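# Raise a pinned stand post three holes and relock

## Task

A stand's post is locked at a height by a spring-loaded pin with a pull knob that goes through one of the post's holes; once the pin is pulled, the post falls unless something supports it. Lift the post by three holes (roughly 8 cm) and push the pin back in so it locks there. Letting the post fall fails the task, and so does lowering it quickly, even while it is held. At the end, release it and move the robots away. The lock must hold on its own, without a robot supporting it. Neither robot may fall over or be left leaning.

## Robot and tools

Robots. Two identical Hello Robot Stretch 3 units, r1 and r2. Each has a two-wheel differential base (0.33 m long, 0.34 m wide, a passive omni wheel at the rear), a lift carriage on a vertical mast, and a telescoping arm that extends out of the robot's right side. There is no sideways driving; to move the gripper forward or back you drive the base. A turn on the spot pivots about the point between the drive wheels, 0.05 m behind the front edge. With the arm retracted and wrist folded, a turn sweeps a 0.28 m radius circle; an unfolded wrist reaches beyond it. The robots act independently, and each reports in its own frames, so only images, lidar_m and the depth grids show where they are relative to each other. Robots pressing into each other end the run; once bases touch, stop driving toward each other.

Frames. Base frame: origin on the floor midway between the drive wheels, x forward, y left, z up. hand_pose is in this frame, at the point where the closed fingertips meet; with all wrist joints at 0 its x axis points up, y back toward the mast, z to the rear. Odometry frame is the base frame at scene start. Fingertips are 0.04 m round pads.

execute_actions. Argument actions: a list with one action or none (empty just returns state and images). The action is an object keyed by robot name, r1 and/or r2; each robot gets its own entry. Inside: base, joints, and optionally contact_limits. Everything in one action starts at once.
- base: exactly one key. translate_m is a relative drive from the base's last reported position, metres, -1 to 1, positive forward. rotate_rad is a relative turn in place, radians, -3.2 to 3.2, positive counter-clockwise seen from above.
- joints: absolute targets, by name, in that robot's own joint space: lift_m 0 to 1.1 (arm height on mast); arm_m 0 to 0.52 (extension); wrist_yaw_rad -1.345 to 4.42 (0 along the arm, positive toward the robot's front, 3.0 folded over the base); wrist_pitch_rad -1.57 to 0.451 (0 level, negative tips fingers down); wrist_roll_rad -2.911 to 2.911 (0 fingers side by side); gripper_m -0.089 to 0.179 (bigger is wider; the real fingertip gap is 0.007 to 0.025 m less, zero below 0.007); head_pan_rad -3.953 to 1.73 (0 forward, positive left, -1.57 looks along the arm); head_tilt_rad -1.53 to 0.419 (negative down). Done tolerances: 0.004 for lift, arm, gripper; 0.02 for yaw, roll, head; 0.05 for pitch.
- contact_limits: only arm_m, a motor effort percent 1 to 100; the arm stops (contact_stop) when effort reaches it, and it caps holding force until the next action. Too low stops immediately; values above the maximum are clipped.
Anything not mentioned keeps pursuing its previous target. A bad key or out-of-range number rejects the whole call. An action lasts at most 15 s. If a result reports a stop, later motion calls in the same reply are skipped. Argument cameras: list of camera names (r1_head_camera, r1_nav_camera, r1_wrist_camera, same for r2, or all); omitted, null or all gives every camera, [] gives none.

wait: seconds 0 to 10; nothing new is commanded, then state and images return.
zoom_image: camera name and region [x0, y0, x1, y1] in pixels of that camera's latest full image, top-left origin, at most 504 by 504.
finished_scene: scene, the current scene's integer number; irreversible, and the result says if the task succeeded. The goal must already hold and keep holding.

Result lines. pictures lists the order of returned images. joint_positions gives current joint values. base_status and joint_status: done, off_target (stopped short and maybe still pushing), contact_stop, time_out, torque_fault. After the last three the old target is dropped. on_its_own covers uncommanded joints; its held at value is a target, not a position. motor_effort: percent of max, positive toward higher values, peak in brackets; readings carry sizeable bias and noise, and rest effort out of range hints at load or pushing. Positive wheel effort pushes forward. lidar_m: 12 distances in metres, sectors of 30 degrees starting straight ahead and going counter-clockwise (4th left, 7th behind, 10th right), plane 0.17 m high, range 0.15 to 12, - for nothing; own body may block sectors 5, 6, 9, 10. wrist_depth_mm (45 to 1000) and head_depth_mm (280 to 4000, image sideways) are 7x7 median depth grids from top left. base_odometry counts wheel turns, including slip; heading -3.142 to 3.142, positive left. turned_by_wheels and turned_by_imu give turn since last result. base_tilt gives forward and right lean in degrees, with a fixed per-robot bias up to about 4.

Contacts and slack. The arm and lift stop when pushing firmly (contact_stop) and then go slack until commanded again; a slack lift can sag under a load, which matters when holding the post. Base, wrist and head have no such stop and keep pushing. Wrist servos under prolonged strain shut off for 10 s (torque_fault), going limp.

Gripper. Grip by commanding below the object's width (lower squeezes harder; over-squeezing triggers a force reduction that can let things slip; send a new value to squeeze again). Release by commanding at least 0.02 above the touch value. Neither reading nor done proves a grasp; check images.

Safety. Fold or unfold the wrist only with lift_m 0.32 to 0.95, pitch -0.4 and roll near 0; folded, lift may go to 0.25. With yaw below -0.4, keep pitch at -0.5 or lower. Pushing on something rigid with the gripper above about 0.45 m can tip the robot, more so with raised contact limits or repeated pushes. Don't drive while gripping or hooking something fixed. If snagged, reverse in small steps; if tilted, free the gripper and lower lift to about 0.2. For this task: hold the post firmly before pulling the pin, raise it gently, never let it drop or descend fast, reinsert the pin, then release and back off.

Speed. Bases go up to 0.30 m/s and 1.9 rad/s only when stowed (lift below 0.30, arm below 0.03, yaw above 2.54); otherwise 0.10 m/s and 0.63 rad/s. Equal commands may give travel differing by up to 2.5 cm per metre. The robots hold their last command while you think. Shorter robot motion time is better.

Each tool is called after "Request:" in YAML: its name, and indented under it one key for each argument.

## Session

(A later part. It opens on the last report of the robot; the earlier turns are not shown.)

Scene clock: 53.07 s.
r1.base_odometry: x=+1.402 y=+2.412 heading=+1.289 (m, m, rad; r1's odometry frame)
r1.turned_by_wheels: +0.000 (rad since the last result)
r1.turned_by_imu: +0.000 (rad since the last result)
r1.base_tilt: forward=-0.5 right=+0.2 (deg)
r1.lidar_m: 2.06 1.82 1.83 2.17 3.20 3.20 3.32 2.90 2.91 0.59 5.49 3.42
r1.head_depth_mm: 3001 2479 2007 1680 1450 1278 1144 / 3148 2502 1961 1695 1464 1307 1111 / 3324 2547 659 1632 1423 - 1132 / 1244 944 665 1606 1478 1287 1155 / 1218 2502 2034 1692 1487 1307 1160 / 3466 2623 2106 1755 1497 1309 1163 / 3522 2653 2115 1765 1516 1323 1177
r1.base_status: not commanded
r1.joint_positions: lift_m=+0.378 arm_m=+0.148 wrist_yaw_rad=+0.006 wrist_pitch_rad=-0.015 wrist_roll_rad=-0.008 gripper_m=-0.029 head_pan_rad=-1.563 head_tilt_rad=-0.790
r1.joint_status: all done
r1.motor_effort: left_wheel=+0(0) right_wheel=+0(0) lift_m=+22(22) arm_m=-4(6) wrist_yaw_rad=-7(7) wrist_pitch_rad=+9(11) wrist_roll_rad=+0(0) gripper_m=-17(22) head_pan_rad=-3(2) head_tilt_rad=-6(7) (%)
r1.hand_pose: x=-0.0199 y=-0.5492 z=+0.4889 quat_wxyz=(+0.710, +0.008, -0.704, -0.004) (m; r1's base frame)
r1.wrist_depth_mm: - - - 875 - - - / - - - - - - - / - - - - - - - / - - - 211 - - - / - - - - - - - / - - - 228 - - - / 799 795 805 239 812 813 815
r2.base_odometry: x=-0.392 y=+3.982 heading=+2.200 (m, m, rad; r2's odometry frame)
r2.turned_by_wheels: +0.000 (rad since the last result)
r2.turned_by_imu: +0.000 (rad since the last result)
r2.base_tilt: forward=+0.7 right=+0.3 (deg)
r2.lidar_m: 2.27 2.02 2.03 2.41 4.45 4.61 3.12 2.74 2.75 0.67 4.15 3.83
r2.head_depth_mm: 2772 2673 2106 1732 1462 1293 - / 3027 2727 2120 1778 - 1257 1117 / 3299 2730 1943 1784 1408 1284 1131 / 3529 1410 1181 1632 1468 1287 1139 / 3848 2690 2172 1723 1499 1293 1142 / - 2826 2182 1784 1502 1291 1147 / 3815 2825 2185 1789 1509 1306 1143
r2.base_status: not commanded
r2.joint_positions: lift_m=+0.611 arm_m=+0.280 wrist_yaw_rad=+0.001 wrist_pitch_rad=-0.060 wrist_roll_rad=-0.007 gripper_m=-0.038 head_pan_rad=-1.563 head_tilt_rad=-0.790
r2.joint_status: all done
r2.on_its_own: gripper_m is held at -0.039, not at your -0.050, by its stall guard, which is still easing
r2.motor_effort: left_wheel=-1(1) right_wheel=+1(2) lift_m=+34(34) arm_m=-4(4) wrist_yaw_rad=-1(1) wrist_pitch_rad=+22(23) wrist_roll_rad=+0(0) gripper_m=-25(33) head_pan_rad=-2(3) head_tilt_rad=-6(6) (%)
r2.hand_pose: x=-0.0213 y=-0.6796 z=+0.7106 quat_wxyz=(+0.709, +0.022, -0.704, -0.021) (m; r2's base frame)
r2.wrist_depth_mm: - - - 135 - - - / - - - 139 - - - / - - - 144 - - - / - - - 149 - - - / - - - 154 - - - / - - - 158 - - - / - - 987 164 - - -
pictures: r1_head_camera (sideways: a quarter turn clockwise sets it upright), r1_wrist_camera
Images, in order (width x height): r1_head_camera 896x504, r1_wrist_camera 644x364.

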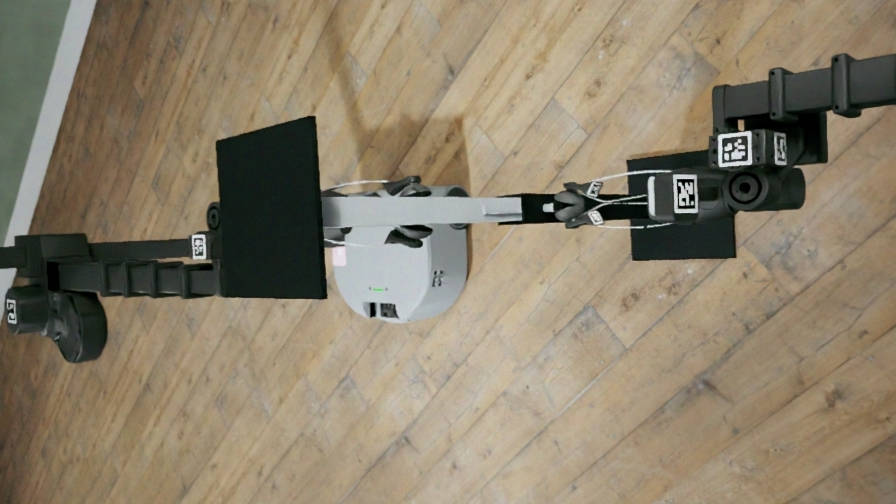

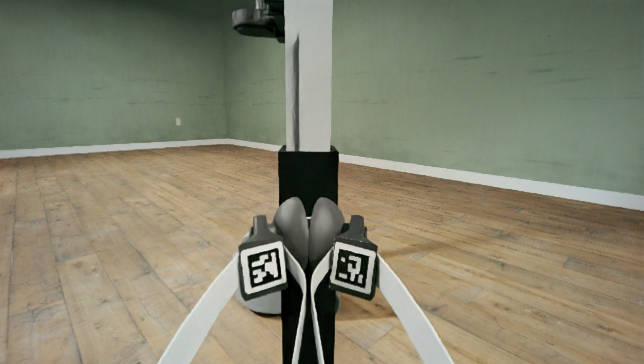

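Request:
execute_actions:
  actions:
    - {"r2":{"joints":{"lift_m":0.619,"gripper_m":-0.036}},"r1":{"joints":{"gripper_m":0.045}}}
  cameras: []

Request:
execute_actions:
  actions:
    - {"r2":{"joints":{"lift_m":0.626}},"r1":{"joints":{"arm_m":0.174,"lift_m":0.369}}}
  cameras: ["r1_wrist_camera"]

Scene clock: 54.70 s.
r1.base_odometry: x=+1.402 y=+2.412 heading=+1.289 (m, m, rad; r1's odometry frame)
r1.turned_by_wheels: +0.000 (rad since the last result)
r1.turned_by_imu: +0.000 (rad since the last result)
r1.base_tilt: forward=-0.5 right=+0.2 (deg)
r1.lidar_m: 2.06 1.82 1.83 2.18 3.21 3.22 3.31 2.90 2.91 0.59 5.51 3.40
r1.head_depth_mm: 3006 2469 2011 1684 1448 1277 1139 / 3137 2502 1968 1699 1462 1310 1112 / 3356 2532 725 1634 1383 - 1131 / 1244 922 660 1611 1473 1288 1156 / 1214 2518 2023 1702 1486 1306 1161 / 3503 2601 2102 1752 1505 1313 1166 / 3536 2663 2117 1755 1511 1316 1173
r1.base_status: not commanded
r1.joint_positions: lift_m=+0.378 arm_m=+0.148 wrist_yaw_rad=+0.002 wrist_pitch_rad=-0.016 wrist_roll_rad=-0.008 gripper_m=+0.045 head_pan_rad=-1.563 head_tilt_rad=-0.790
r1.joint_status: all done
r1.motor_effort: left_wheel=-1(1) right_wheel=+2(0) lift_m=+22(22) arm_m=-4(4) wrist_yaw_rad=-2(7) wrist_pitch_rad=+9(9) wrist_roll_rad=+0(0) gripper_m=+0(87) head_pan_rad=-2(2) head_tilt_rad=-7(6) (%)
r1.hand_pose: x=-0.0209 y=-0.5492 z=+0.4887 quat_wxyz=(+0.710, +0.007, -0.704, -0.005) (m; r1's base frame)
r1.wrist_depth_mm: - - - 199 - - - / - - - - - - - / - - - - - - - / - - - 212 - - - / - - - 214 - - - / - - 928 230 986 - - / 788 799 798 240 795 827 810
r2.base_odometry: x=-0.392 y=+3.982 heading=+2.200 (m, m, rad; r2's odometry frame)
r2.turned_by_wheels: +0.000 (rad since the last result)
r2.turned_by_imu: +0.000 (rad since the last result)
r2.base_tilt: forward=+0.5 right=+0.4 (deg)
r2.lidar_m: 2.27 2.03 2.03 2.42 4.43 4.61 3.11 2.74 2.75 0.67 4.17 3.80
r2.head_depth_mm: 2766 2685 2093 1726 1473 1296 - / 3019 2712 2114 1775 - 1278 1132 / 3262 2742 1935 1785 1411 1285 1131 / 3482 1406 1177 1628 1471 1285 1141 / 3782 2679 2152 1725 1497 1289 1138 / 3940 2815 2174 1778 1504 1299 1141 / 3837 2834 2189 1792 1511 1306 1147
r2.base_status: not commanded
r2.joint_positions: lift_m=+0.618 arm_m=+0.280 wrist_yaw_rad=+0.001 wrist_pitch_rad=-0.078 wrist_roll_rad=-0.007 gripper_m=-0.031 head_pan_rad=-1.563 head_tilt_rad=-0.790
r2.joint_status: gripper_m off_target (ended at -0.031, target -0.036); the others done
r2.motor_effort: left_wheel=-1(1) right_wheel=+1(1) lift_m=+35(36) arm_m=-4(4) wrist_yaw_rad=-1(0) wrist_pitch_rad=+28(29) wrist_roll_rad=+0(0) gripper_m=-27(28) head_pan_rad=-4(2) head_tilt_rad=-7(7) (%)
r2.hand_pose: x=-0.0213 y=-0.6789 z=+0.7131 quat_wxyz=(+0.709, +0.028, -0.704, -0.027) (m; r2's base frame)
r2.wrist_depth_mm: - - - 135 - - - / - - - 139 - - - / - - - 144 - - - / - - - 149 - - - / - - - 153 - - - / - - - 159 - - - / - - 952 166 - - -
pictures: none
No camera images: the call's "cameras" was empty. Leave "cameras" out to get every camera's image.

Scene clock: 55.83 s.
r1.base_odometry: x=+1.402 y=+2.412 heading=+1.289 (m, m, rad; r1's odometry frame)
r1.turned_by_wheels: +0.000 (rad since the last result)
r1.turned_by_imu: +0.000 (rad since the last result)
r1.base_tilt: forward=-0.4 right=+0.1 (deg)
r1.lidar_m: 2.05 1.82 1.83 2.17 3.20 3.22 3.29 2.90 2.91 0.59 5.50 3.44
r1.head_depth_mm: 2976 2468 2011 1678 1443 1278 1138 / 3134 2515 1968 1693 1459 1324 1130 / 3302 2523 725 1629 1391 - 1132 / 1233 906 661 1616 1454 1284 1154 / 1206 2511 2026 1691 1489 1306 1162 / 3459 2605 2102 1754 1502 1316 1168 / 3549 2651 2116 1756 1508 1320 1175
r1.base_status: not commanded
r1.joint_positions: lift_m=+0.369 arm_m=+0.174 wrist_yaw_rad=+0.002 wrist_pitch_rad=-0.017 wrist_roll_rad=-0.008 gripper_m=+0.045 head_pan_rad=-1.563 head_tilt_rad=-0.790
r1.joint_status: all done
r1.motor_effort: left_wheel=-1(1) right_wheel=+2(2) lift_m=+22(21) arm_m=+3(3) wrist_yaw_rad=-2(2) wrist_pitch_rad=+10(10) wrist_roll_rad=+0(0) gripper_m=+1(0) head_pan_rad=-2(1) head_tilt_rad=-7(7) (%)
r1.hand_pose: x=-0.0211 y=-0.5743 z=+0.4794 quat_wxyz=(+0.710, +0.007, -0.704, -0.006) (m; r1's base frame)
r1.wrist_depth_mm: - - - 174 - - - / - - - 180 - - - / - - - 184 - - - / - - - 186 - - - / - - - 187 - - - / - - 890 199 966 - - / 770 797 786 208 783 792 804
r2.base_odometry: x=-0.392 y=+3.982 heading=+2.200 (m, m, rad; r2's odometry frame)
r2.turned_by_wheels: +0.000 (rad since the last result)
r2.turned_by_imu: +0.000 (rad since the last result)
r2.base_tilt: forward=+0.6 right=+0.5 (deg)
r2.lidar_m: 2.26 2.03 2.03 2.41 4.41 4.63 3.09 2.74 2.74 0.67 4.17 3.80
r2.head_depth_mm: 2761 2691 2090 1728 1468 1294 - / 3025 2713 2108 1787 - 1279 1129 / 3268 2730 1967 1789 1410 1285 1131 / 3488 1411 1169 1627 1476 1289 1130 / 3837 2770 2159 1711 1495 1294 1140 / 3976 2798 2168 1775 1504 1299 1145 / 3802 2828 2181 1788 1503 1305 1147
r2.base_status: not commanded
r2.joint_positions: lift_m=+0.625 arm_m=+0.280 wrist_yaw_rad=+0.001 wrist_pitch_rad=-0.102 wrist_roll_rad=-0.007 gripper_m=-0.025 head_pan_rad=-1.563 head_tilt_rad=-0.790
r2.joint_status: all done
r2.on_its_own: gripper_m is held at -0.026, not at your -0.036, by its stall guard, which is still easing; wrist_pitch_rad is at rest, and its effort (+37) is outside its rest range (-20 to +32)
r2.motor_effort: left_wheel=-1(1) right_wheel=+0(1) lift_m=+36(36) arm_m=-4(4) wrist_yaw_rad=+0(1) wrist_pitch_rad=+37(38) wrist_roll_rad=+0(1) gripper_m=-23(26) head_pan_rad=-2(2) head_tilt_rad=-7(7) (%)
r2.hand_pose: x=-0.0213 y=-0.6777 z=+0.7139 quat_wxyz=(+0.709, +0.037, -0.703, -0.036) (m; r2's base frame)
r2.wrist_depth_mm: - - - 133 - - - / - - - 138 - - - / - - - 143 - - - / - - - 150 - - - / - - - 155 - - - / - - - 160 - - - / - - 939 170 - - -
pictures: r1_wrist_camera
Images, in order (width x height): r1_wrist_camera 644x364.

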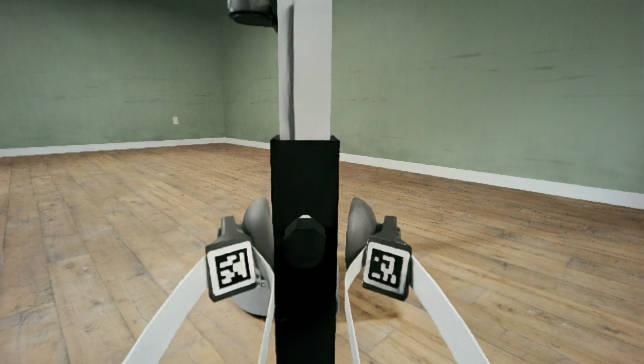

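Request:
execute_actions:
  actions:
    - {"r2":{"joints":{"lift_m":0.614}},"r1":{"joints":{"gripper_m":-0.04,"lift_m":0.366}}}
  cameras: ["r1_wrist_camera"]

Request:
execute_actions:
  actions:
    - {"r2":{"joints":{"gripper_m":-0.03}},"r1":{"joints":{"arm_m":0.158}}}
  cameras: ["r1_wrist_camera","r1_head_camera"]

Request:
zoom_image:
  camera: "r1_head_camera"
  region: [340, 120, 640, 300]

Scene clock: 57.53 s.
r1.base_odometry: x=+1.402 y=+2.412 heading=+1.289 (m, m, rad; r1's odometry frame)
r1.turned_by_wheels: +0.000 (rad since the last result)
r1.turned_by_imu: +0.000 (rad since the last result)
r1.base_tilt: forward=-0.4 right=+0.2 (deg)
r1.lidar_m: 2.05 1.82 1.83 2.18 3.20 3.22 3.30 2.91 2.91 0.59 5.50 3.41
r1.head_depth_mm: 2964 2474 2002 1684 1456 1276 1143 / 3134 2514 1980 1691 1463 1325 1131 / 3328 2532 659 1628 1408 - 1134 / 1245 944 664 1609 1451 1284 1155 / 1216 2524 2028 1689 1489 1298 1159 / 3518 2607 2105 1757 1498 1314 1171 / 3587 2649 2131 1755 1509 1316 1175
r1.base_status: not commanded
r1.joint_positions: lift_m=+0.366 arm_m=+0.174 wrist_yaw_rad=+0.006 wrist_pitch_rad=-0.017 wrist_roll_rad=-0.008 gripper_m=-0.039 head_pan_rad=-1.563 head_tilt_rad=-0.790
r1.joint_status: all done
r1.motor_effort: left_wheel=+0(1) right_wheel=+0(0) lift_m=+23(16) arm_m=-1(3) wrist_yaw_rad=-8(8) wrist_pitch_rad=+10(10) wrist_roll_rad=+0(1) gripper_m=-27(100) head_pan_rad=-2(2) head_tilt_rad=-7(7) (%)
r1.hand_pose: x=-0.0198 y=-0.5748 z=+0.4764 quat_wxyz=(+0.710, +0.009, -0.704, -0.004) (m; r1's base frame)
r1.wrist_depth_mm: - - - 175 - - - / - - - 180 - - - / - - - 183 - - - / - - - 185 - - - / - - - 153 - - - / - - 925 200 - - - / 765 783 780 208 788 784 784
r2.base_odometry: x=-0.392 y=+3.982 heading=+2.200 (m, m, rad; r2's odometry frame)
r2.turned_by_wheels: +0.000 (rad since the last result)
r2.turned_by_imu: +0.000 (rad since the last result)
r2.base_tilt: forward=+0.7 right=+0.4 (deg)
r2.lidar_m: 2.27 2.03 2.03 2.42 4.45 4.63 3.08 2.74 2.74 0.67 4.16 3.81
r2.head_depth_mm: 2780 2672 2131 1731 1464 1289 - / 3022 2715 2103 1782 - 1278 1117 / 3305 2733 1954 1791 1416 1284 1126 / 3442 1413 1191 1622 1476 1289 1137 / 3834 2793 2177 1724 1505 1303 1140 / 3988 2792 2171 1780 1504 1302 1144 / 3804 2830 2196 1787 1510 1309 1148
r2.base_status: not commanded
r2.joint_positions: lift_m=+0.614 arm_m=+0.280 wrist_yaw_rad=+0.001 wrist_pitch_rad=-0.071 wrist_roll_rad=-0.007 gripper_m=-0.022 head_pan_rad=-1.563 head_tilt_rad=-0.790
r2.joint_status: all done
r2.on_its_own: gripper_m is held at -0.023, not at your -0.036, by its stall guard, which is not easing now
r2.motor_effort: left_wheel=-1(1) right_wheel=+1(0) lift_m=+20(31) arm_m=-4(4) wrist_yaw_rad=-1(0) wrist_pitch_rad=+26(38) wrist_roll_rad=+0(1) gripper_m=-22(25) head_pan_rad=-3(3) head_tilt_rad=-7(6) (%)
r2.hand_pose: x=-0.0213 y=-0.6792 z=+0.7106 quat_wxyz=(+0.709, +0.026, -0.704, -0.025) (m; r2's base frame)
r2.wrist_depth_mm: - - - 135 - - - / - - - 140 - - - / - - - 144 - - - / - - - 149 - - - / - - - 153 - - - / - - - 159 - - - / - - 990 167 - - -
pictures: r1_wrist_camera
Images, in order (width x height): r1_wrist_camera 644x364.

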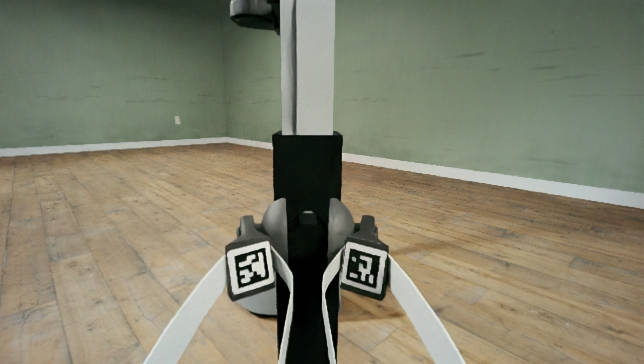

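Scene clock: 58.50 s.
r1.base_odometry: x=+1.402 y=+2.412 heading=+1.289 (m, m, rad; r1's odometry frame)
r1.turned_by_wheels: +0.000 (rad since the last result)
r1.turned_by_imu: +0.000 (rad since the last result)
r1.base_tilt: forward=-0.5 right=+0.1 (deg)
r1.lidar_m: 2.06 1.82 1.82 2.17 3.20 3.22 3.30 2.90 2.90 0.59 5.50 3.38
r1.head_depth_mm: 2972 2476 2001 1687 1450 1278 1140 / 3134 2500 1967 1694 1460 1308 1111 / 3354 2542 661 1624 1415 - 1130 / 1250 945 665 1605 1484 1286 1155 / 1218 2499 2028 1690 1492 1304 1163 / 3472 2620 2096 1752 1498 1312 1167 / 3525 2627 2121 1767 1511 1320 1175
r1.base_status: not commanded
r1.joint_positions: lift_m=+0.366 arm_m=+0.158 wrist_yaw_rad=+0.007 wrist_pitch_rad=-0.017 wrist_roll_rad=-0.008 gripper_m=-0.035 head_pan_rad=-1.563 head_tilt_rad=-0.790
r1.joint_status: all done
r1.motor_effort: left_wheel=+0(0) right_wheel=-1(1) lift_m=+22(22) arm_m=-5(10) wrist_yaw_rad=-8(8) wrist_pitch_rad=+10(10) wrist_roll_rad=+0(0) gripper_m=-23(27) head_pan_rad=-2(2) head_tilt_rad=-7(8) (%)
r1.hand_pose: x=-0.0198 y=-0.5592 z=+0.4764 quat_wxyz=(+0.710, +0.009, -0.704, -0.004) (m; r1's base frame)
r1.wrist_depth_mm: - - - 930 - - - / - - - - - - - / - - - 200 - - - / - - - 201 - - - / - - - - - - - / - - 959 219 - - - / 777 778 788 227 784 800 785
r2.base_odometry: x=-0.392 y=+3.982 heading=+2.200 (m, m, rad; r2's odometry frame)
r2.turned_by_wheels: +0.000 (rad since the last result)
r2.turned_by_imu: +0.000 (rad since the last result)
r2.base_tilt: forward=+0.7 right=+0.3 (deg)
r2.lidar_m: 2.27 2.03 2.03 2.41 4.42 4.59 3.12 2.74 2.75 0.67 4.15 3.79
r2.head_depth_mm: 2782 2688 2105 1729 1472 1298 - / 3040 2711 2106 1783 - 1277 1119 / 3265 2739 1943 1789 1411 1288 1133 / 3506 1409 1171 1629 1477 1291 1136 / 3847 2788 2163 1717 1490 1287 1139 / 3969 2819 2180 1781 1500 1302 1140 / 3790 2848 2191 1782 1512 1307 1149
r2.base_status: not commanded
r2.joint_positions: lift_m=+0.614 arm_m=+0.280 wrist_yaw_rad=+0.001 wrist_pitch_rad=-0.071 wrist_roll_rad=-0.007 gripper_m=-0.026 head_pan_rad=-1.563 head_tilt_rad=-0.790
r2.joint_status: gripper_m off_target (ended at -0.026, target -0.030)
r2.motor_effort: left_wheel=-1(1) right_wheel=+1(1) lift_m=+20(20) arm_m=-3(4) wrist_yaw_rad=-1(1) wrist_pitch_rad=+26(26) wrist_roll_rad=+0(0) gripper_m=-10(67) head_pan_rad=-3(4) head_tilt_rad=-7(6) (%)
r2.hand_pose: x=-0.0213 y=-0.6792 z=+0.7106 quat_wxyz=(+0.709, +0.026, -0.704, -0.025) (m; r2's base frame)
r2.wrist_depth_mm: - - - 135 - - - / - - - 139 - - - / - - - 143 - - - / - - - 149 - - - / - - - 154 - - - / - - - 159 - - - / - - 973 166 - - -
pictures: r1_head_camera (sideways: a quarter turn clockwise sets it upright), r1_wrist_camera
Images, in order (width x height): r1_head_camera 896x504, r1_wrist_camera 644x364.

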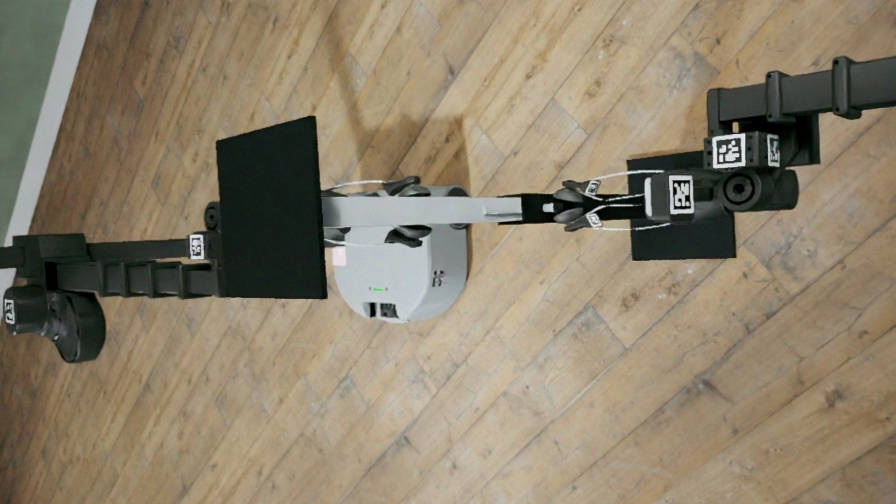

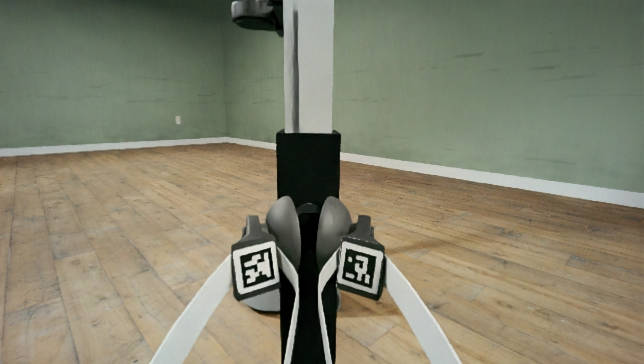

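Region (340, 120, 640, 300) of r1_head_camera's 896x504 image, scaled by 1.680, with more detail than that image has; it fills the top 302 rows of this view, and the rest is white.

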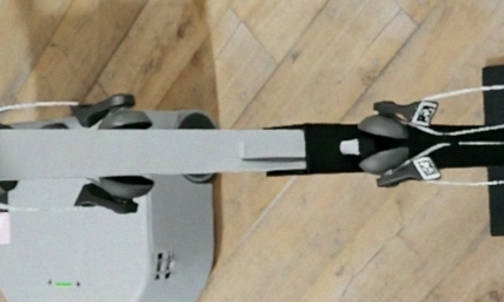

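Request:
execute_actions:
  actions:
    - {"r2":{"joints":{"lift_m":0.6175}},"r1":{"joints":{"gripper_m":0.042}}}
  cameras: []

Request:
execute_actions:
  actions:
    - {"r1":{"base":{"translate_m":0.003},"joints":{"arm_m":0.18},"contact_limits":{"arm_m":10}}}
  cameras: []

Request:
execute_actions:
  actions:
    - {"r1":{"joints":{"gripper_m":-0.07}}}
  cameras: ["r1_wrist_camera"]

Request:
execute_actions:
  actions:
    - {"r1":{"joints":{"arm_m":0.166}}}
  cameras: ["r1_wrist_camera","r1_head_camera"]

Request:
zoom_image:
  camera: "r1_head_camera"
  region: [340, 120, 640, 300]

Scene clock: 60.17 s.
r1.base_odometry: x=+1.402 y=+2.412 heading=+1.289 (m, m, rad; r1's odometry frame)
r1.turned_by_wheels: +0.000 (rad since the last result)
r1.turned_by_imu: +0.000 (rad since the last result)
r1.base_tilt: forward=-0.4 right=+0.2 (deg)
r1.lidar_m: 2.06 1.82 1.82 2.17 3.20 3.22 3.32 2.91 2.90 0.59 5.50 3.41
r1.head_depth_mm: 2988 2479 1996 1681 1447 1274 1142 / 3108 2493 1971 1706 1464 1306 1112 / 3293 2536 660 1624 1380 - 1130 / 1246 923 664 1602 1462 1286 1153 / 1215 2507 2026 1693 1486 1299 1158 / 3448 2636 2112 1752 1499 1307 1166 / 3557 2672 2102 1758 1514 1321 1172
r1.base_status: not commanded
r1.joint_positions: lift_m=+0.366 arm_m=+0.158 wrist_yaw_rad=+0.002 wrist_pitch_rad=-0.017 wrist_roll_rad=-0.008 gripper_m=+0.042 head_pan_rad=-1.563 head_tilt_rad=-0.790
r1.joint_status: all done
r1.motor_effort: left_wheel=+0(0) right_wheel=+2(1) lift_m=+22(23) arm_m=-4(4) wrist_yaw_rad=-2(8) wrist_pitch_rad=+10(10) wrist_roll_rad=+0(0) gripper_m=+0(86) head_pan_rad=-3(2) head_tilt_rad=-7(7) (%)
r1.hand_pose: x=-0.0209 y=-0.5592 z=+0.4764 quat_wxyz=(+0.710, +0.007, -0.704, -0.006) (m; r1's base frame)
r1.wrist_depth_mm: - - - 188 - - - / - - - 195 - - - / - - - 199 - - - / - - - 200 - - - / - - - 205 - - - / - - 881 216 - - - / 782 773 786 228 789 791 796
r2.base_odometry: x=-0.392 y=+3.982 heading=+2.200 (m, m, rad; r2's odometry frame)
r2.turned_by_wheels: +0.000 (rad since the last result)
r2.turned_by_imu: +0.000 (rad since the last result)
r2.base_tilt: forward=+0.5 right=+0.3 (deg)
r2.lidar_m: 2.27 2.02 2.03 2.41 4.45 4.62 3.10 2.74 2.75 0.67 4.16 3.80
r2.head_depth_mm: 2780 2699 2094 1742 1463 1295 - / 3020 2698 2118 1781 - 1279 1125 / 3281 2722 1960 1783 1411 1286 1133 / 3506 1417 1172 1625 1470 1285 1134 / 3881 2759 2171 1727 1487 1295 1137 / 3980 2824 2185 1791 1504 1304 1143 / 3810 2814 2181 1779 1500 1303 1147
r2.base_status: not commanded
r2.joint_positions: lift_m=+0.617 arm_m=+0.280 wrist_yaw_rad=+0.001 wrist_pitch_rad=-0.080 wrist_roll_rad=-0.007 gripper_m=-0.022 head_pan_rad=-1.563 head_tilt_rad=-0.790
r2.joint_status: all done
r2.on_its_own: gripper_m is held at -0.023, not at your -0.030, by its stall guard, which is not easing now
r2.motor_effort: left_wheel=-1(1) right_wheel=+1(0) lift_m=+34(37) arm_m=-5(4) wrist_yaw_rad=+0(1) wrist_pitch_rad=+29(30) wrist_roll_rad=+0(1) gripper_m=-24(23) head_pan_rad=-3(4) head_tilt_rad=-7(7) (%)
r2.hand_pose: x=-0.0213 y=-0.6788 z=+0.7111 quat_wxyz=(+0.709, +0.029, -0.704, -0.028) (m; r2's base frame)
r2.wrist_depth_mm: - - - 134 - - - / - - - 139 - - - / - - - 143 - - - / - - - 150 - - - / - - - 154 - - - / - - - 160 - - - / - - 956 166 - - -
pictures: none
No camera images: the call's "cameras" was empty. Leave "cameras" out to get every camera's image.

Scene clock: 61.23 s.
r1.base_odometry: x=+1.403 y=+2.415 heading=+1.289 (m, m, rad; r1's odometry frame)
r1.turned_by_wheels: +0.000 (rad since the last result)
r1.turned_by_imu: +0.000 (rad since the last result)
r1.base_tilt: forward=-0.4 right=+0.2 (deg)
r1.lidar_m: 2.05 1.82 1.83 2.16 3.21 3.21 3.31 2.91 2.91 0.59 5.47 3.41
r1.head_depth_mm: 2971 2492 2010 1690 1453 1276 1141 / 3135 2491 1968 1703 1456 1327 1122 / 3336 2537 661 1629 1409 - 1134 / 1247 923 663 1600 1482 1285 1156 / 1209 2537 2023 1688 1491 1304 1168 / 3518 2641 2102 1744 1492 1313 1170 / 3537 2634 2128 1769 1505 1314 1179
r1.base_status: done
r1.joint_positions: lift_m=+0.366 arm_m=+0.180 wrist_yaw_rad=+0.002 wrist_pitch_rad=-0.017 wrist_roll_rad=-0.008 gripper_m=+0.042 head_pan_rad=-1.563 head_tilt_rad=-0.790
r1.joint_status: all done
r1.motor_effort: left_wheel=-1(4) right_wheel=+3(9) lift_m=+23(22) arm_m=+3(3) wrist_yaw_rad=-2(2) wrist_pitch_rad=+10(10) wrist_roll_rad=+0(0) gripper_m=+0(0) head_pan_rad=-2(2) head_tilt_rad=-6(7) (%)
r1.contact_limits: arm_m 10 (drawing in: default 18, maximum 29; extending or still: default 23, maximum 37)
r1.hand_pose: x=-0.0211 y=-0.5803 z=+0.4764 quat_wxyz=(+0.710, +0.007, -0.704, -0.006) (m; r1's base frame)
r1.wrist_depth_mm: - - - 168 - - - / - - - 175 - - - / - - - 179 - - - / - - - 179 - - - / - - - 180 - - - / - - 854 193 - - - / 788 762 772 201 798 796 793
r2.base_odometry: x=-0.392 y=+3.982 heading=+2.200 (m, m, rad; r2's odometry frame)
r2.turned_by_wheels: +0.000 (rad since the last result)
r2.turned_by_imu: +0.000 (rad since the last result)
r2.base_tilt: forward=+0.7 right=+0.1 (deg)
r2.lidar_m: 2.27 2.03 2.03 2.41 4.42 4.62 3.11 2.73 2.75 0.67 4.16 3.82
r2.head_depth_mm: 2786 2697 2111 1717 1476 1294 - / 3038 2719 2123 1788 - 1277 1125 / 3274 2734 1960 1798 1408 1287 1128 / 3496 1412 1173 1627 1478 1285 1137 / 3838 2750 2159 1721 1492 1297 1138 / 3960 2812 2153 1766 1501 1298 1145 / 3795 2822 2186 1800 1504 1303 1144
r2.base_status: not commanded
r2.joint_positions: lift_m=+0.617 arm_m=+0.280 wrist_yaw_rad=+0.001 wrist_pitch_rad=-0.080 wrist_roll_rad=-0.007 gripper_m=-0.022 head_pan_rad=-1.563 head_tilt_rad=-0.790
r2.joint_status: not commanded
r2.on_its_own: gripper_m is held at -0.023, not at your -0.030, by its stall guard, which is not easing now
r2.motor_effort: left_wheel=-1(1) right_wheel=+1(0) lift_m=+34(34) arm_m=-4(4) wrist_yaw_rad=-1(1) wrist_pitch_rad=+29(30) wrist_roll_rad=+0(0) gripper_m=-23(23) head_pan_rad=-4(4) head_tilt_rad=-6(6) (%)
r2.hand_pose: x=-0.0213 y=-0.6788 z=+0.7111 quat_wxyz=(+0.709, +0.029, -0.704, -0.028) (m; r2's base frame)
r2.wrist_depth_mm: - - - 135 - - - / - - - 139 - - - / - - - 144 - - - / - - - 150 - - - / - - - 155 - - - / - - - 160 - - - / - - 972 166 - - -
pictures: none
No camera images: the call's "cameras" was empty. Leave "cameras" out to get every camera's image.

Scene clock: 62.83 s.
r1.base_odometry: x=+1.403 y=+2.415 heading=+1.289 (m, m, rad; r1's odometry frame)
r1.turned_by_wheels: +0.000 (rad since the last result)
r1.turned_by_imu: +0.000 (rad since the last result)
r1.base_tilt: forward=-0.4 right=+0.2 (deg)
r1.lidar_m: 2.06 1.82 1.82 2.17 3.20 3.22 3.32 2.91 2.90 0.59 5.50 3.41
r1.head_depth_mm: 2956 2495 2006 1685 1451 1269 1141 / 3139 2499 1961 1696 1462 1323 1125 / 3345 2524 659 1629 1418 - 1138 / 1246 922 664 1607 1477 1280 1154 / 1213 2508 2022 1702 1489 1303 1161 / 3490 2602 2100 1756 1505 1313 1165 / 3517 2650 2126 1755 1510 1321 1172
r1.base_status: not commanded
r1.joint_positions: lift_m=+0.366 arm_m=+0.180 wrist_yaw_rad=+0.002 wrist_pitch_rad=-0.018 wrist_roll_rad=-0.008 gripper_m=-0.068 head_pan_rad=-1.563 head_tilt_rad=-0.790
r1.joint_status: all done
r1.motor_effort: left_wheel=-1(1) right_wheel=+4(5) lift_m=+22(22) arm_m=+3(3) wrist_yaw_rad=-2(2) wrist_pitch_rad=+10(10) wrist_roll_rad=+0(0) gripper_m=-42(100) head_pan_rad=-2(2) head_tilt_rad=-6(6) (%)
r1.hand_pose: x=-0.0210 y=-0.5803 z=+0.4763 quat_wxyz=(+0.710, +0.007, -0.704, -0.006) (m; r1's base frame)
r1.wrist_depth_mm: - - - 168 - - - / - - - 176 - - - / - - - 179 - - - / - - - 179 - - - / - - - 149 - - - / 1000 - 912 195 - - - / 789 777 782 203 785 777 784
r2.base_odometry: x=-0.392 y=+3.982 heading=+2.200 (m, m, rad; r2's odometry frame)
r2.turned_by_wheels: +0.000 (rad since the last result)
r2.turned_by_imu: +0.000 (rad since the last result)
r2.base_tilt: forward=+0.6 right=+0.3 (deg)
r2.lidar_m: 2.26 2.03 2.03 2.41 4.45 4.61 3.09 2.74 2.75 0.67 4.16 3.81
r2.head_depth_mm: 2784 2670 2106 1727 1462 1294 - / 3003 2727 2120 1780 - 1280 1124 / 3273 2736 1956 1793 1412 1279 1132 / 3500 1407 1169 1637 1469 1286 1137 / 3840 2754 2157 1725 1487 1291 1141 / - 2823 2172 1775 1496 1300 1142 / 3869 2838 2185 1792 1511 1302 1146
r2.base_status: not commanded
r2.joint_positions: lift_m=+0.617 arm_m=+0.280 wrist_yaw_rad=+0.001 wrist_pitch_rad=-0.080 wrist_roll_rad=-0.007 gripper_m=-0.022 head_pan_rad=-1.563 head_tilt_rad=-0.790
r2.joint_status: not commanded
r2.on_its_own: gripper_m is held at -0.023, not at your -0.030, by its stall guard, which is not easing now
r2.motor_effort: left_wheel=-1(1) right_wheel=+2(0) lift_m=+34(34) arm_m=-4(4) wrist_yaw_rad=+0(1) wrist_pitch_rad=+30(29) wrist_roll_rad=+0(0) gripper_m=-22(23) head_pan_rad=-3(3) head_tilt_rad=-7(6) (%)
r2.hand_pose: x=-0.0213 y=-0.6788 z=+0.7111 quat_wxyz=(+0.709, +0.029, -0.704, -0.028) (m; r2's base frame)
r2.wrist_depth_mm: - - - 134 - - - / - - - 139 - - - / - - - 143 - - - / - - - 150 - - - / - - - 155 - - - / - - - 159 - - - / - - 977 167 - - -
pictures: r1_wrist_camera
Images, in order (width x height): r1_wrist_camera 644x364.

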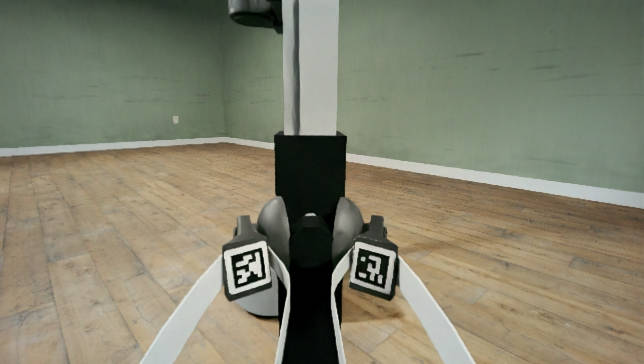

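Scene clock: 64.13 s.
r1.base_odometry: x=+1.403 y=+2.415 heading=+1.289 (m, m, rad; r1's odometry frame)
r1.turned_by_wheels: +0.000 (rad since the last result)
r1.turned_by_imu: +0.000 (rad since the last result)
r1.base_tilt: forward=-0.4 right=+0.1 (deg)
r1.lidar_m: 2.06 1.82 1.83 2.17 3.21 3.21 3.32 2.91 2.92 0.59 5.46 3.40
r1.head_depth_mm: 2949 2470 2007 1682 1451 1275 1138 / 3141 2500 1973 1694 1461 1326 1126 / 3321 2528 707 1624 1408 - 1132 / 1250 922 663 1604 1481 1289 1155 / 1207 2511 2028 1696 1497 1304 1163 / 3462 2616 2088 1749 1502 1310 1167 / 3528 2649 2133 1760 1502 1321 1170
r1.base_status: not commanded
r1.joint_positions: lift_m=+0.366 arm_m=+0.167 wrist_yaw_rad=+0.000 wrist_pitch_rad=-0.016 wrist_roll_rad=-0.008 gripper_m=-0.064 head_pan_rad=-1.563 head_tilt_rad=-0.791
r1.joint_status: all done
r1.motor_effort: left_wheel=-1(1) right_wheel=+2(5) lift_m=+23(24) arm_m=-7(13) wrist_yaw_rad=+0(4) wrist_pitch_rad=+9(10) wrist_roll_rad=+0(0) gripper_m=-37(41) head_pan_rad=-2(3) head_tilt_rad=-7(7) (%)
r1.hand_pose: x=-0.0214 y=-0.5676 z=+0.4767 quat_wxyz=(+0.710, +0.006, -0.704, -0.006) (m; r1's base frame)
r1.wrist_depth_mm: - - - 181 - - - / - - - - - - - / - - - 191 - - - / - - - 192 - - - / - - - 160 - - - / 997 - 968 208 - - - / 773 776 784 216 783 794 790
r2.base_odometry: x=-0.392 y=+3.982 heading=+2.200 (m, m, rad; r2's odometry frame)
r2.turned_by_wheels: +0.000 (rad since the last result)
r2.turned_by_imu: +0.000 (rad since the last result)
r2.base_tilt: forward=+0.6 right=+0.3 (deg)
r2.lidar_m: 2.26 2.03 2.03 2.42 4.44 4.60 3.11 2.75 2.74 0.67 4.16 3.82
r2.head_depth_mm: 2756 2707 2103 1731 1473 1291 - / 3040 2708 2114 1788 - 1274 1126 / 3255 2727 1948 1782 1410 1289 1132 / 3477 1415 1171 1642 1477 1288 1135 / 3790 2778 2154 1719 1494 1298 1137 / 3975 2812 2188 1763 1502 1296 1147 / 3816 2847 2207 1795 1511 1304 1144
r2.base_status: not commanded
r2.joint_positions: lift_m=+0.617 arm_m=+0.280 wrist_yaw_rad=+0.001 wrist_pitch_rad=-0.080 wrist_roll_rad=-0.007 gripper_m=-0.022 head_pan_rad=-1.563 head_tilt_rad=-0.790
r2.joint_status: not commanded
r2.on_its_own: gripper_m is held at -0.023, not at your -0.030, by its stall guard, which is not easing now
r2.motor_effort: left_wheel=-1(1) right_wheel=+1(0) lift_m=+34(34) arm_m=-4(4) wrist_yaw_rad=+0(1) wrist_pitch_rad=+29(30) wrist_roll_rad=+1(0) gripper_m=-22(24) head_pan_rad=-4(4) head_tilt_rad=-6(7) (%)
r2.hand_pose: x=-0.0213 y=-0.6788 z=+0.7111 quat_wxyz=(+0.709, +0.029, -0.704, -0.028) (m; r2's base frame)
r2.wrist_depth_mm: - - - 134 - - - / - - - 139 - - - / - - - 144 - - - / - - - 150 - - - / - - - 154 - - - / - - - 159 - - - / - - 967 166 - - -
pictures: r1_head_camera (sideways: a quarter turn clockwise sets it upright), r1_wrist_camera
Images, in order (width x height): r1_head_camera 896x504, r1_wrist_camera 644x364.

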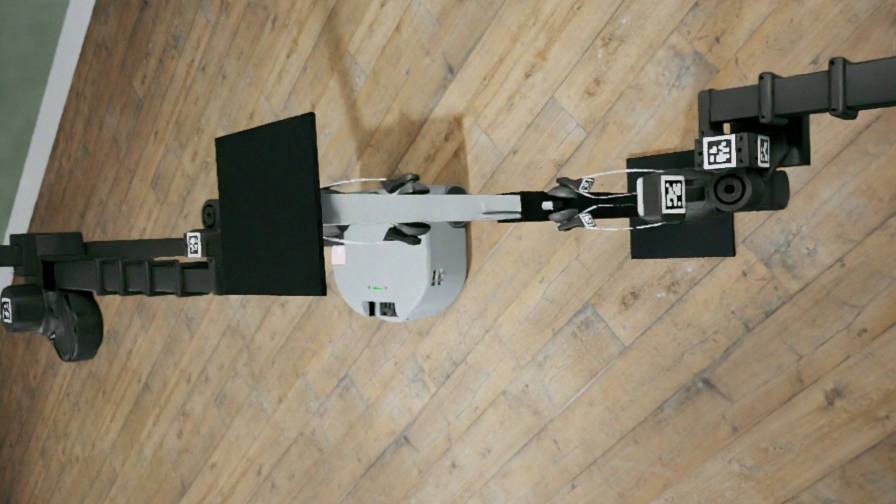

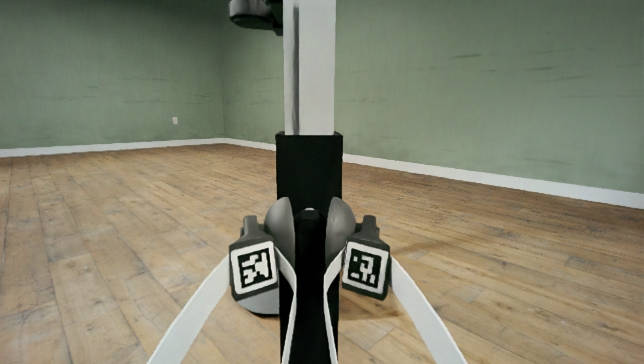

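Region (340, 120, 640, 300) of r1_head_camera's 896x504 image, scaled by 1.680, with more detail than that image has; it fills the top 302 rows of this view, and the rest is white.

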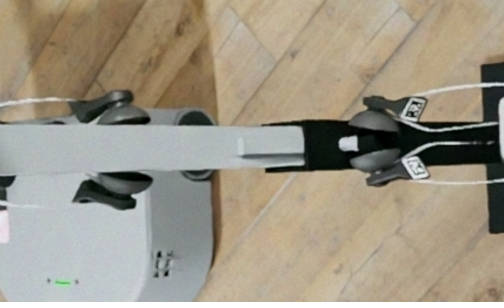

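Request:
execute_actions:
  actions:
    - {"r2":{"joints":{"lift_m":0.6205}},"r1":{"joints":{"gripper_m":0.042}}}
  cameras: []

Request:
execute_actions:
  actions:
    - {"r1":{"joints":{"arm_m":0.176}}}
  cameras: []

Request:
execute_actions:
  actions:
    - {"r1":{"joints":{"gripper_m":-0.06}}}
  cameras: []

Request:
execute_actions:
  actions:
    - {"r1":{"joints":{"arm_m":0.166},"contact_limits":{"arm_m":9}}}
  cameras: ["r1_wrist_camera"]

Scene clock: 66.17 s.
r1.base_odometry: x=+1.403 y=+2.415 heading=+1.289 (m, m, rad; r1's odometry frame)
r1.turned_by_wheels: +0.000 (rad since the last result)
r1.turned_by_imu: +0.000 (rad since the last result)
r1.base_tilt: forward=-0.4 right=+0.2 (deg)
r1.lidar_m: 2.06 1.82 1.83 2.16 3.21 3.21 3.29 2.91 2.91 0.59 5.49 3.40
r1.head_depth_mm: 2987 2472 1989 1680 1451 1276 1142 / 3154 2508 1967 1691 1461 1328 1124 / 3342 2527 708 1629 1398 - 1133 / 1246 914 660 1606 1481 1283 1154 / 1209 2530 2035 1685 1481 1304 1160 / 3462 2616 2096 1746 1497 1310 1169 / 3560 2656 2116 1754 1507 1314 1172
r1.base_status: not commanded
r1.joint_positions: lift_m=+0.366 arm_m=+0.166 wrist_yaw_rad=+0.000 wrist_pitch_rad=-0.016 wrist_roll_rad=-0.008 gripper_m=+0.042 head_pan_rad=-1.563 head_tilt_rad=-0.791
r1.joint_status: all done
r1.motor_effort: left_wheel=+0(0) right_wheel=+2(3) lift_m=+23(23) arm_m=-4(7) wrist_yaw_rad=+0(0) wrist_pitch_rad=+9(9) wrist_roll_rad=+0(0) gripper_m=+0(85) head_pan_rad=-2(2) head_tilt_rad=-6(6) (%)
r1.hand_pose: x=-0.0214 y=-0.5672 z=+0.4767 quat_wxyz=(+0.710, +0.006, -0.704, -0.006) (m; r1's base frame)
r1.wrist_depth_mm: - - - 182 - - - / - - - - - - - / - - - 192 - - - / - - - 193 - - - / - - - 195 - - - / - - 886 208 - - - / 770 788 781 216 780 802 798
r2.base_odometry: x=-0.392 y=+3.982 heading=+2.200 (m, m, rad; r2's odometry frame)
r2.turned_by_wheels: +0.000 (rad since the last result)
r2.turned_by_imu: -0.001 (rad since the last result)
r2.base_tilt: forward=+0.6 right=+0.1 (deg)
r2.lidar_m: 2.27 2.03 2.04 2.41 4.45 4.61 3.10 2.74 2.74 0.67 4.15 3.80
r2.head_depth_mm: 2781 2705 2125 1737 1473 1289 - / 3014 2698 2126 1788 - 1280 1122 / 3320 2752 1940 1797 1411 1289 1131 / 3512 1407 1176 1631 1468 1294 1131 / 3808 2759 2156 1720 1497 1298 1141 / 3993 2827 2174 1780 1504 1302 1145 / 3795 2852 2181 1787 1515 1304 1147
r2.base_status: not commanded
r2.joint_positions: lift_m=+0.620 arm_m=+0.280 wrist_yaw_rad=+0.001 wrist_pitch_rad=-0.083 wrist_roll_rad=-0.007 gripper_m=-0.022 head_pan_rad=-1.563 head_tilt_rad=-0.790
r2.joint_status: all done
r2.on_its_own: gripper_m is held at -0.023, not at your -0.030, by its stall guard, which is not easing now
r2.motor_effort: left_wheel=-1(1) right_wheel=+1(1) lift_m=+35(36) arm_m=-4(4) wrist_yaw_rad=-2(1) wrist_pitch_rad=+31(31) wrist_roll_rad=+1(0) gripper_m=-23(24) head_pan_rad=-4(3) head_tilt_rad=-7(7) (%)
r2.hand_pose: x=-0.0213 y=-0.6786 z=+0.7132 quat_wxyz=(+0.709, +0.030, -0.704, -0.029) (m; r2's base frame)
r2.wrist_depth_mm: - - - 134 - - - / - - - 139 - - - / - - - 144 - - - / - - - 149 - - - / - - - 154 - - - / - - - 160 - - - / - - 938 168 - - -
pictures: none
No camera images: the call's "cameras" was empty. Leave "cameras" out to get every camera's image.

Scene clock: 67.00 s.
r1.base_odometry: x=+1.403 y=+2.415 heading=+1.289 (m, m, rad; r1's odometry frame)
r1.turned_by_wheels: +0.000 (rad since the last result)
r1.turned_by_imu: +0.000 (rad since the last result)
r1.base_tilt: forward=-0.4 right=+0.1 (deg)
r1.lidar_m: 2.06 1.82 1.82 2.17 3.20 3.20 3.29 2.90 2.90 0.59 5.49 3.42
r1.head_depth_mm: 3003 2471 2008 1689 1453 1269 1142 / 3147 2501 1969 1684 1460 1324 1129 / 3316 2532 706 1635 1406 - 1133 / 1247 915 659 1611 1476 1284 1158 / 1213 2501 2029 1690 1486 1300 1162 / 3449 2633 2107 1749 1492 1305 1167 / 3516 2652 2116 1758 1514 1323 1171
r1.base_status: not commanded
r1.joint_positions: lift_m=+0.366 arm_m=+0.176 wrist_yaw_rad=+0.000 wrist_pitch_rad=-0.016 wrist_roll_rad=-0.008 gripper_m=+0.042 head_pan_rad=-1.563 head_tilt_rad=-0.791
r1.joint_status: all done
r1.motor_effort: left_wheel=+0(1) right_wheel=+2(2) lift_m=+22(23) arm_m=+3(3) wrist_yaw_rad=+0(0) wrist_pitch_rad=+9(9) wrist_roll_rad=+0(0) gripper_m=+0(0) head_pan_rad=-3(2) head_tilt_rad=-6(6) (%)
r1.hand_pose: x=-0.0214 y=-0.5764 z=+0.4766 quat_wxyz=(+0.710, +0.006, -0.704, -0.006) (m; r1's base frame)
r1.wrist_depth_mm: - - - 172 - - - / - - - 179 - - - / - - - 182 - - - / - - - 182 - - - / - - - 183 - - - / - - 857 198 - - - / 768 779 780 206 802 789 783
r2.base_odometry: x=-0.392 y=+3.982 heading=+2.200 (m, m, rad; r2's odometry frame)
r2.turned_by_wheels: +0.000 (rad since the last result)
r2.turned_by_imu: +0.000 (rad since the last result)
r2.base_tilt: forward=+0.5 right=+0.3 (deg)
r2.lidar_m: 2.27 2.03 2.03 2.41 4.44 4.62 3.10 2.74 2.75 0.67 4.15 3.83
r2.head_depth_mm: 2783 2703 2099 1730 1465 1294 - / 3052 2738 2113 1789 - 1276 1127 / 3280 2735 1936 1779 1408 1290 1136 / 3486 1407 1189 1637 1469 1285 1143 / 3811 2763 2174 1714 1500 1297 1139 / 3954 2823 2184 1769 1503 1298 1151 / 3803 2880 2198 1790 1507 1310 1147
r2.base_status: not commanded
r2.joint_positions: lift_m=+0.620 arm_m=+0.280 wrist_yaw_rad=+0.001 wrist_pitch_rad=-0.083 wrist_roll_rad=-0.007 gripper_m=-0.022 head_pan_rad=-1.563 head_tilt_rad=-0.790
r2.joint_status: not commanded
r2.on_its_own: gripper_m is held at -0.023, not at your -0.030, by its stall guard, which is not easing now
r2.motor_effort: left_wheel=-1(1) right_wheel=+1(1) lift_m=+34(34) arm_m=-4(4) wrist_yaw_rad=+0(0) wrist_pitch_rad=+31(31) wrist_roll_rad=+0(0) gripper_m=-23(23) head_pan_rad=-3(2) head_tilt_rad=-6(6) (%)
r2.hand_pose: x=-0.0213 y=-0.6786 z=+0.7132 quat_wxyz=(+0.709, +0.030, -0.704, -0.029) (m; r2's base frame)
r2.wrist_depth_mm: - - - 134 - - - / - - - 139 - - - / - - - 144 - - - / - - - 149 - - - / - - - 154 - - - / - - - 159 - - - / - - 966 167 - - -
pictures: none
No camera images: the call's "cameras" was empty. Leave "cameras" out to get every camera's image.

Scene clock: 68.50 s.
r1.base_odometry: x=+1.403 y=+2.415 heading=+1.289 (m, m, rad; r1's odometry frame)
r1.turned_by_wheels: +0.000 (rad since the last result)
r1.turned_by_imu: +0.000 (rad since the last result)
r1.base_tilt: forward=-0.3 right=+0.0 (deg)
r1.lidar_m: 2.06 1.82 1.82 2.17 3.21 3.21 3.31 2.90 2.92 0.59 5.48 3.40
r1.head_depth_mm: 2945 2487 2010 1679 1454 1274 1139 / 3147 2498 1968 1690 1462 1323 1125 / 3293 2523 707 1616 1409 - 1135 / 1245 916 660 1608 1479 1285 1154 / 1211 2521 2026 1684 1486 1301 1162 / 3459 2611 2085 1749 1500 1308 1163 / 3532 2638 2113 1757 1510 1317 1174
r1.base_status: not commanded
r1.joint_positions: lift_m=+0.366 arm_m=+0.176 wrist_yaw_rad=+0.000 wrist_pitch_rad=-0.016 wrist_roll_rad=-0.008 gripper_m=-0.058 head_pan_rad=-1.563 head_tilt_rad=-0.791
r1.joint_status: all done
r1.motor_effort: left_wheel=+0(0) right_wheel=+2(2) lift_m=+22(23) arm_m=-1(3) wrist_yaw_rad=+0(0) wrist_pitch_rad=+9(9) wrist_roll_rad=+0(0) gripper_m=-34(100) head_pan_rad=-3(3) head_tilt_rad=-6(6) (%)
r1.hand_pose: x=-0.0215 y=-0.5768 z=+0.4766 quat_wxyz=(+0.710, +0.006, -0.704, -0.006) (m; r1's base frame)
r1.wrist_depth_mm: - - - 171 - - - / - - - 177 - - - / - - - 183 - - - / - - - 182 - - - / - - - 150 - - - / - - 933 197 - - - / 774 762 790 205 784 799 796
r2.base_odometry: x=-0.392 y=+3.982 heading=+2.200 (m, m, rad; r2's odometry frame)
r2.turned_by_wheels: +0.000 (rad since the last result)
r2.turned_by_imu: +0.000 (rad since the last result)
r2.base_tilt: forward=+0.6 right=+0.3 (deg)
r2.lidar_m: 2.27 2.03 2.04 2.41 4.43 4.62 3.11 2.74 2.74 0.67 4.16 3.81
r2.head_depth_mm: 2745 2691 2099 1729 1471 1297 - / 3030 2709 2100 1784 - 1273 1129 / 3286 2740 1941 1779 1408 1287 1132 / 3527 1411 1185 1635 1471 1288 1136 / 3861 2782 2148 1729 1495 1295 1137 / 3993 2814 2179 1766 1501 1294 1142 / 3790 2859 2201 1787 1510 1302 1148
r2.base_status: not commanded
r2.joint_positions: lift_m=+0.620 arm_m=+0.280 wrist_yaw_rad=+0.001 wrist_pitch_rad=-0.083 wrist_roll_rad=-0.007 gripper_m=-0.022 head_pan_rad=-1.563 head_tilt_rad=-0.790
r2.joint_status: not commanded
r2.on_its_own: gripper_m is held at -0.023, not at your -0.030, by its stall guard, which is not easing now
r2.motor_effort: left_wheel=-1(1) right_wheel=+1(1) lift_m=+34(35) arm_m=-3(4) wrist_yaw_rad=-1(1) wrist_pitch_rad=+31(30) wrist_roll_rad=+0(0) gripper_m=-24(23) head_pan_rad=-3(3) head_tilt_rad=-6(7) (%)
r2.hand_pose: x=-0.0213 y=-0.6786 z=+0.7132 quat_wxyz=(+0.709, +0.030, -0.704, -0.029) (m; r2's base frame)
r2.wrist_depth_mm: - - - 134 - - - / - - - 138 - - - / - - - 144 - - - / - - - 149 - - - / - - - 154 - - - / - - - 159 - - - / - - 962 168 - - -
pictures: none
No camera images: the call's "cameras" was empty. Leave "cameras" out to get every camera's image.

Scene clock: 69.17 s.
r1.base_odometry: x=+1.403 y=+2.415 heading=+1.289 (m, m, rad; r1's odometry frame)
r1.turned_by_wheels: +0.000 (rad since the last result)
r1.turned_by_imu: +0.000 (rad since the last result)
r1.base_tilt: forward=-0.4 right=+0.1 (deg)
r1.lidar_m: 2.05 1.82 1.82 2.16 3.20 3.22 3.30 2.91 2.91 0.59 5.49 3.41
r1.head_depth_mm: 2965 2491 2010 1682 1453 1277 1137 / 3136 2502 1961 1691 1460 1328 1128 / 3326 2516 708 1631 1394 - 1134 / 1246 915 659 1614 1467 1285 1153 / 1209 2516 2014 1686 1486 1305 1157 / 3481 2615 2093 1742 1492 1307 1167 / 3553 2639 2113 1768 1500 1316 1169
r1.base_status: not commanded
r1.joint_positions: lift_m=+0.366 arm_m=+0.174 wrist_yaw_rad=+0.000 wrist_pitch_rad=-0.016 wrist_roll_rad=-0.008 gripper_m=-0.055 head_pan_rad=-1.563 head_tilt_rad=-0.791
r1.joint_status: arm_m contact_stop (moved -0.002 of -0.010)
r1.on_its_own: arm_m is slack since a contact_stop, until your next command for it (your +0.166 is given up)
r1.motor_effort: left_wheel=+0(0) right_wheel=+2(2) lift_m=+23(23) arm_m=-1(10) wrist_yaw_rad=+0(0) wrist_pitch_rad=+9(9) wrist_roll_rad=+0(0) gripper_m=-32(34) head_pan_rad=-2(2) head_tilt_rad=-6(7) (%)
r1.contact_limits: arm_m 9 (drawing in: default 18, maximum 29; extending or still: default 23, maximum 37)
r1.hand_pose: x=-0.0215 y=-0.5746 z=+0.4766 quat_wxyz=(+0.710, +0.006, -0.704, -0.006) (m; r1's base frame)
r1.wrist_depth_mm: - - - 174 - - - / - - - 182 - - - / - - - 184 - - - / - - - 184 - - - / - - - 150 - - - / - - 943 200 - - - / 779 781 784 208 780 785 796
r2.base_odometry: x=-0.392 y=+3.982 heading=+2.200 (m, m, rad; r2's odometry frame)
r2.turned_by_wheels: +0.000 (rad since the last result)
r2.turned_by_imu: +0.000 (rad since the last result)
r2.base_tilt: forward=+0.6 right=+0.3 (deg)
r2.lidar_m: 2.27 2.03 2.03 2.41 4.42 4.62 3.10 2.74 2.75 0.67 4.16 3.81
r2.head_depth_mm: 2773 2688 2099 1725 1467 1297 - / 3031 2739 2105 1779 - 1279 1128 / 3289 2744 1945 1799 1413 1286 1130 / 3434 1410 1193 1626 1477 1293 1135 / 3825 2770 2161 1722 1492 1293 1139 / 3937 2782 2173 1784 1499 1302 1142 / 3805 2828 2179 1785 1508 1301 1147
r2.base_status: not commanded
r2.joint_positions: lift_m=+0.620 arm_m=+0.280 wrist_yaw_rad=+0.001 wrist_pitch_rad=-0.083 wrist_roll_rad=-0.007 gripper_m=-0.022 head_pan_rad=-1.563 head_tilt_rad=-0.790
r2.joint_status: not commanded
r2.on_its_own: gripper_m is held at -0.023, not at your -0.030, by its stall guard, which is not easing now
r2.motor_effort: left_wheel=-1(1) right_wheel=+1(1) lift_m=+34(34) arm_m=-4(4) wrist_yaw_rad=+0(1) wrist_pitch_rad=+30(31) wrist_roll_rad=+0(0) gripper_m=-23(24) head_pan_rad=-3(4) head_tilt_rad=-7(7) (%)
r2.hand_pose: x=-0.0213 y=-0.6786 z=+0.7132 quat_wxyz=(+0.709, +0.030, -0.704, -0.029) (m; r2's base frame)
r2.wrist_depth_mm: - - - 134 - - - / - - - 138 - - - / - - - 144 - - - / - - - 149 - - - / - - - 153 - - - / - - - 160 - - - / - - 949 167 - - -
pictures: r1_wrist_camera
Images, in order (width x height): r1_wrist_camera 644x364.

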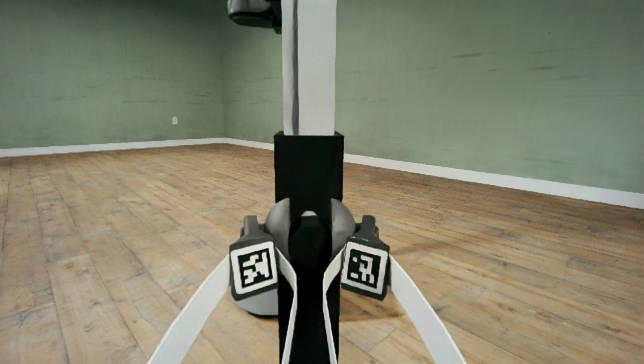

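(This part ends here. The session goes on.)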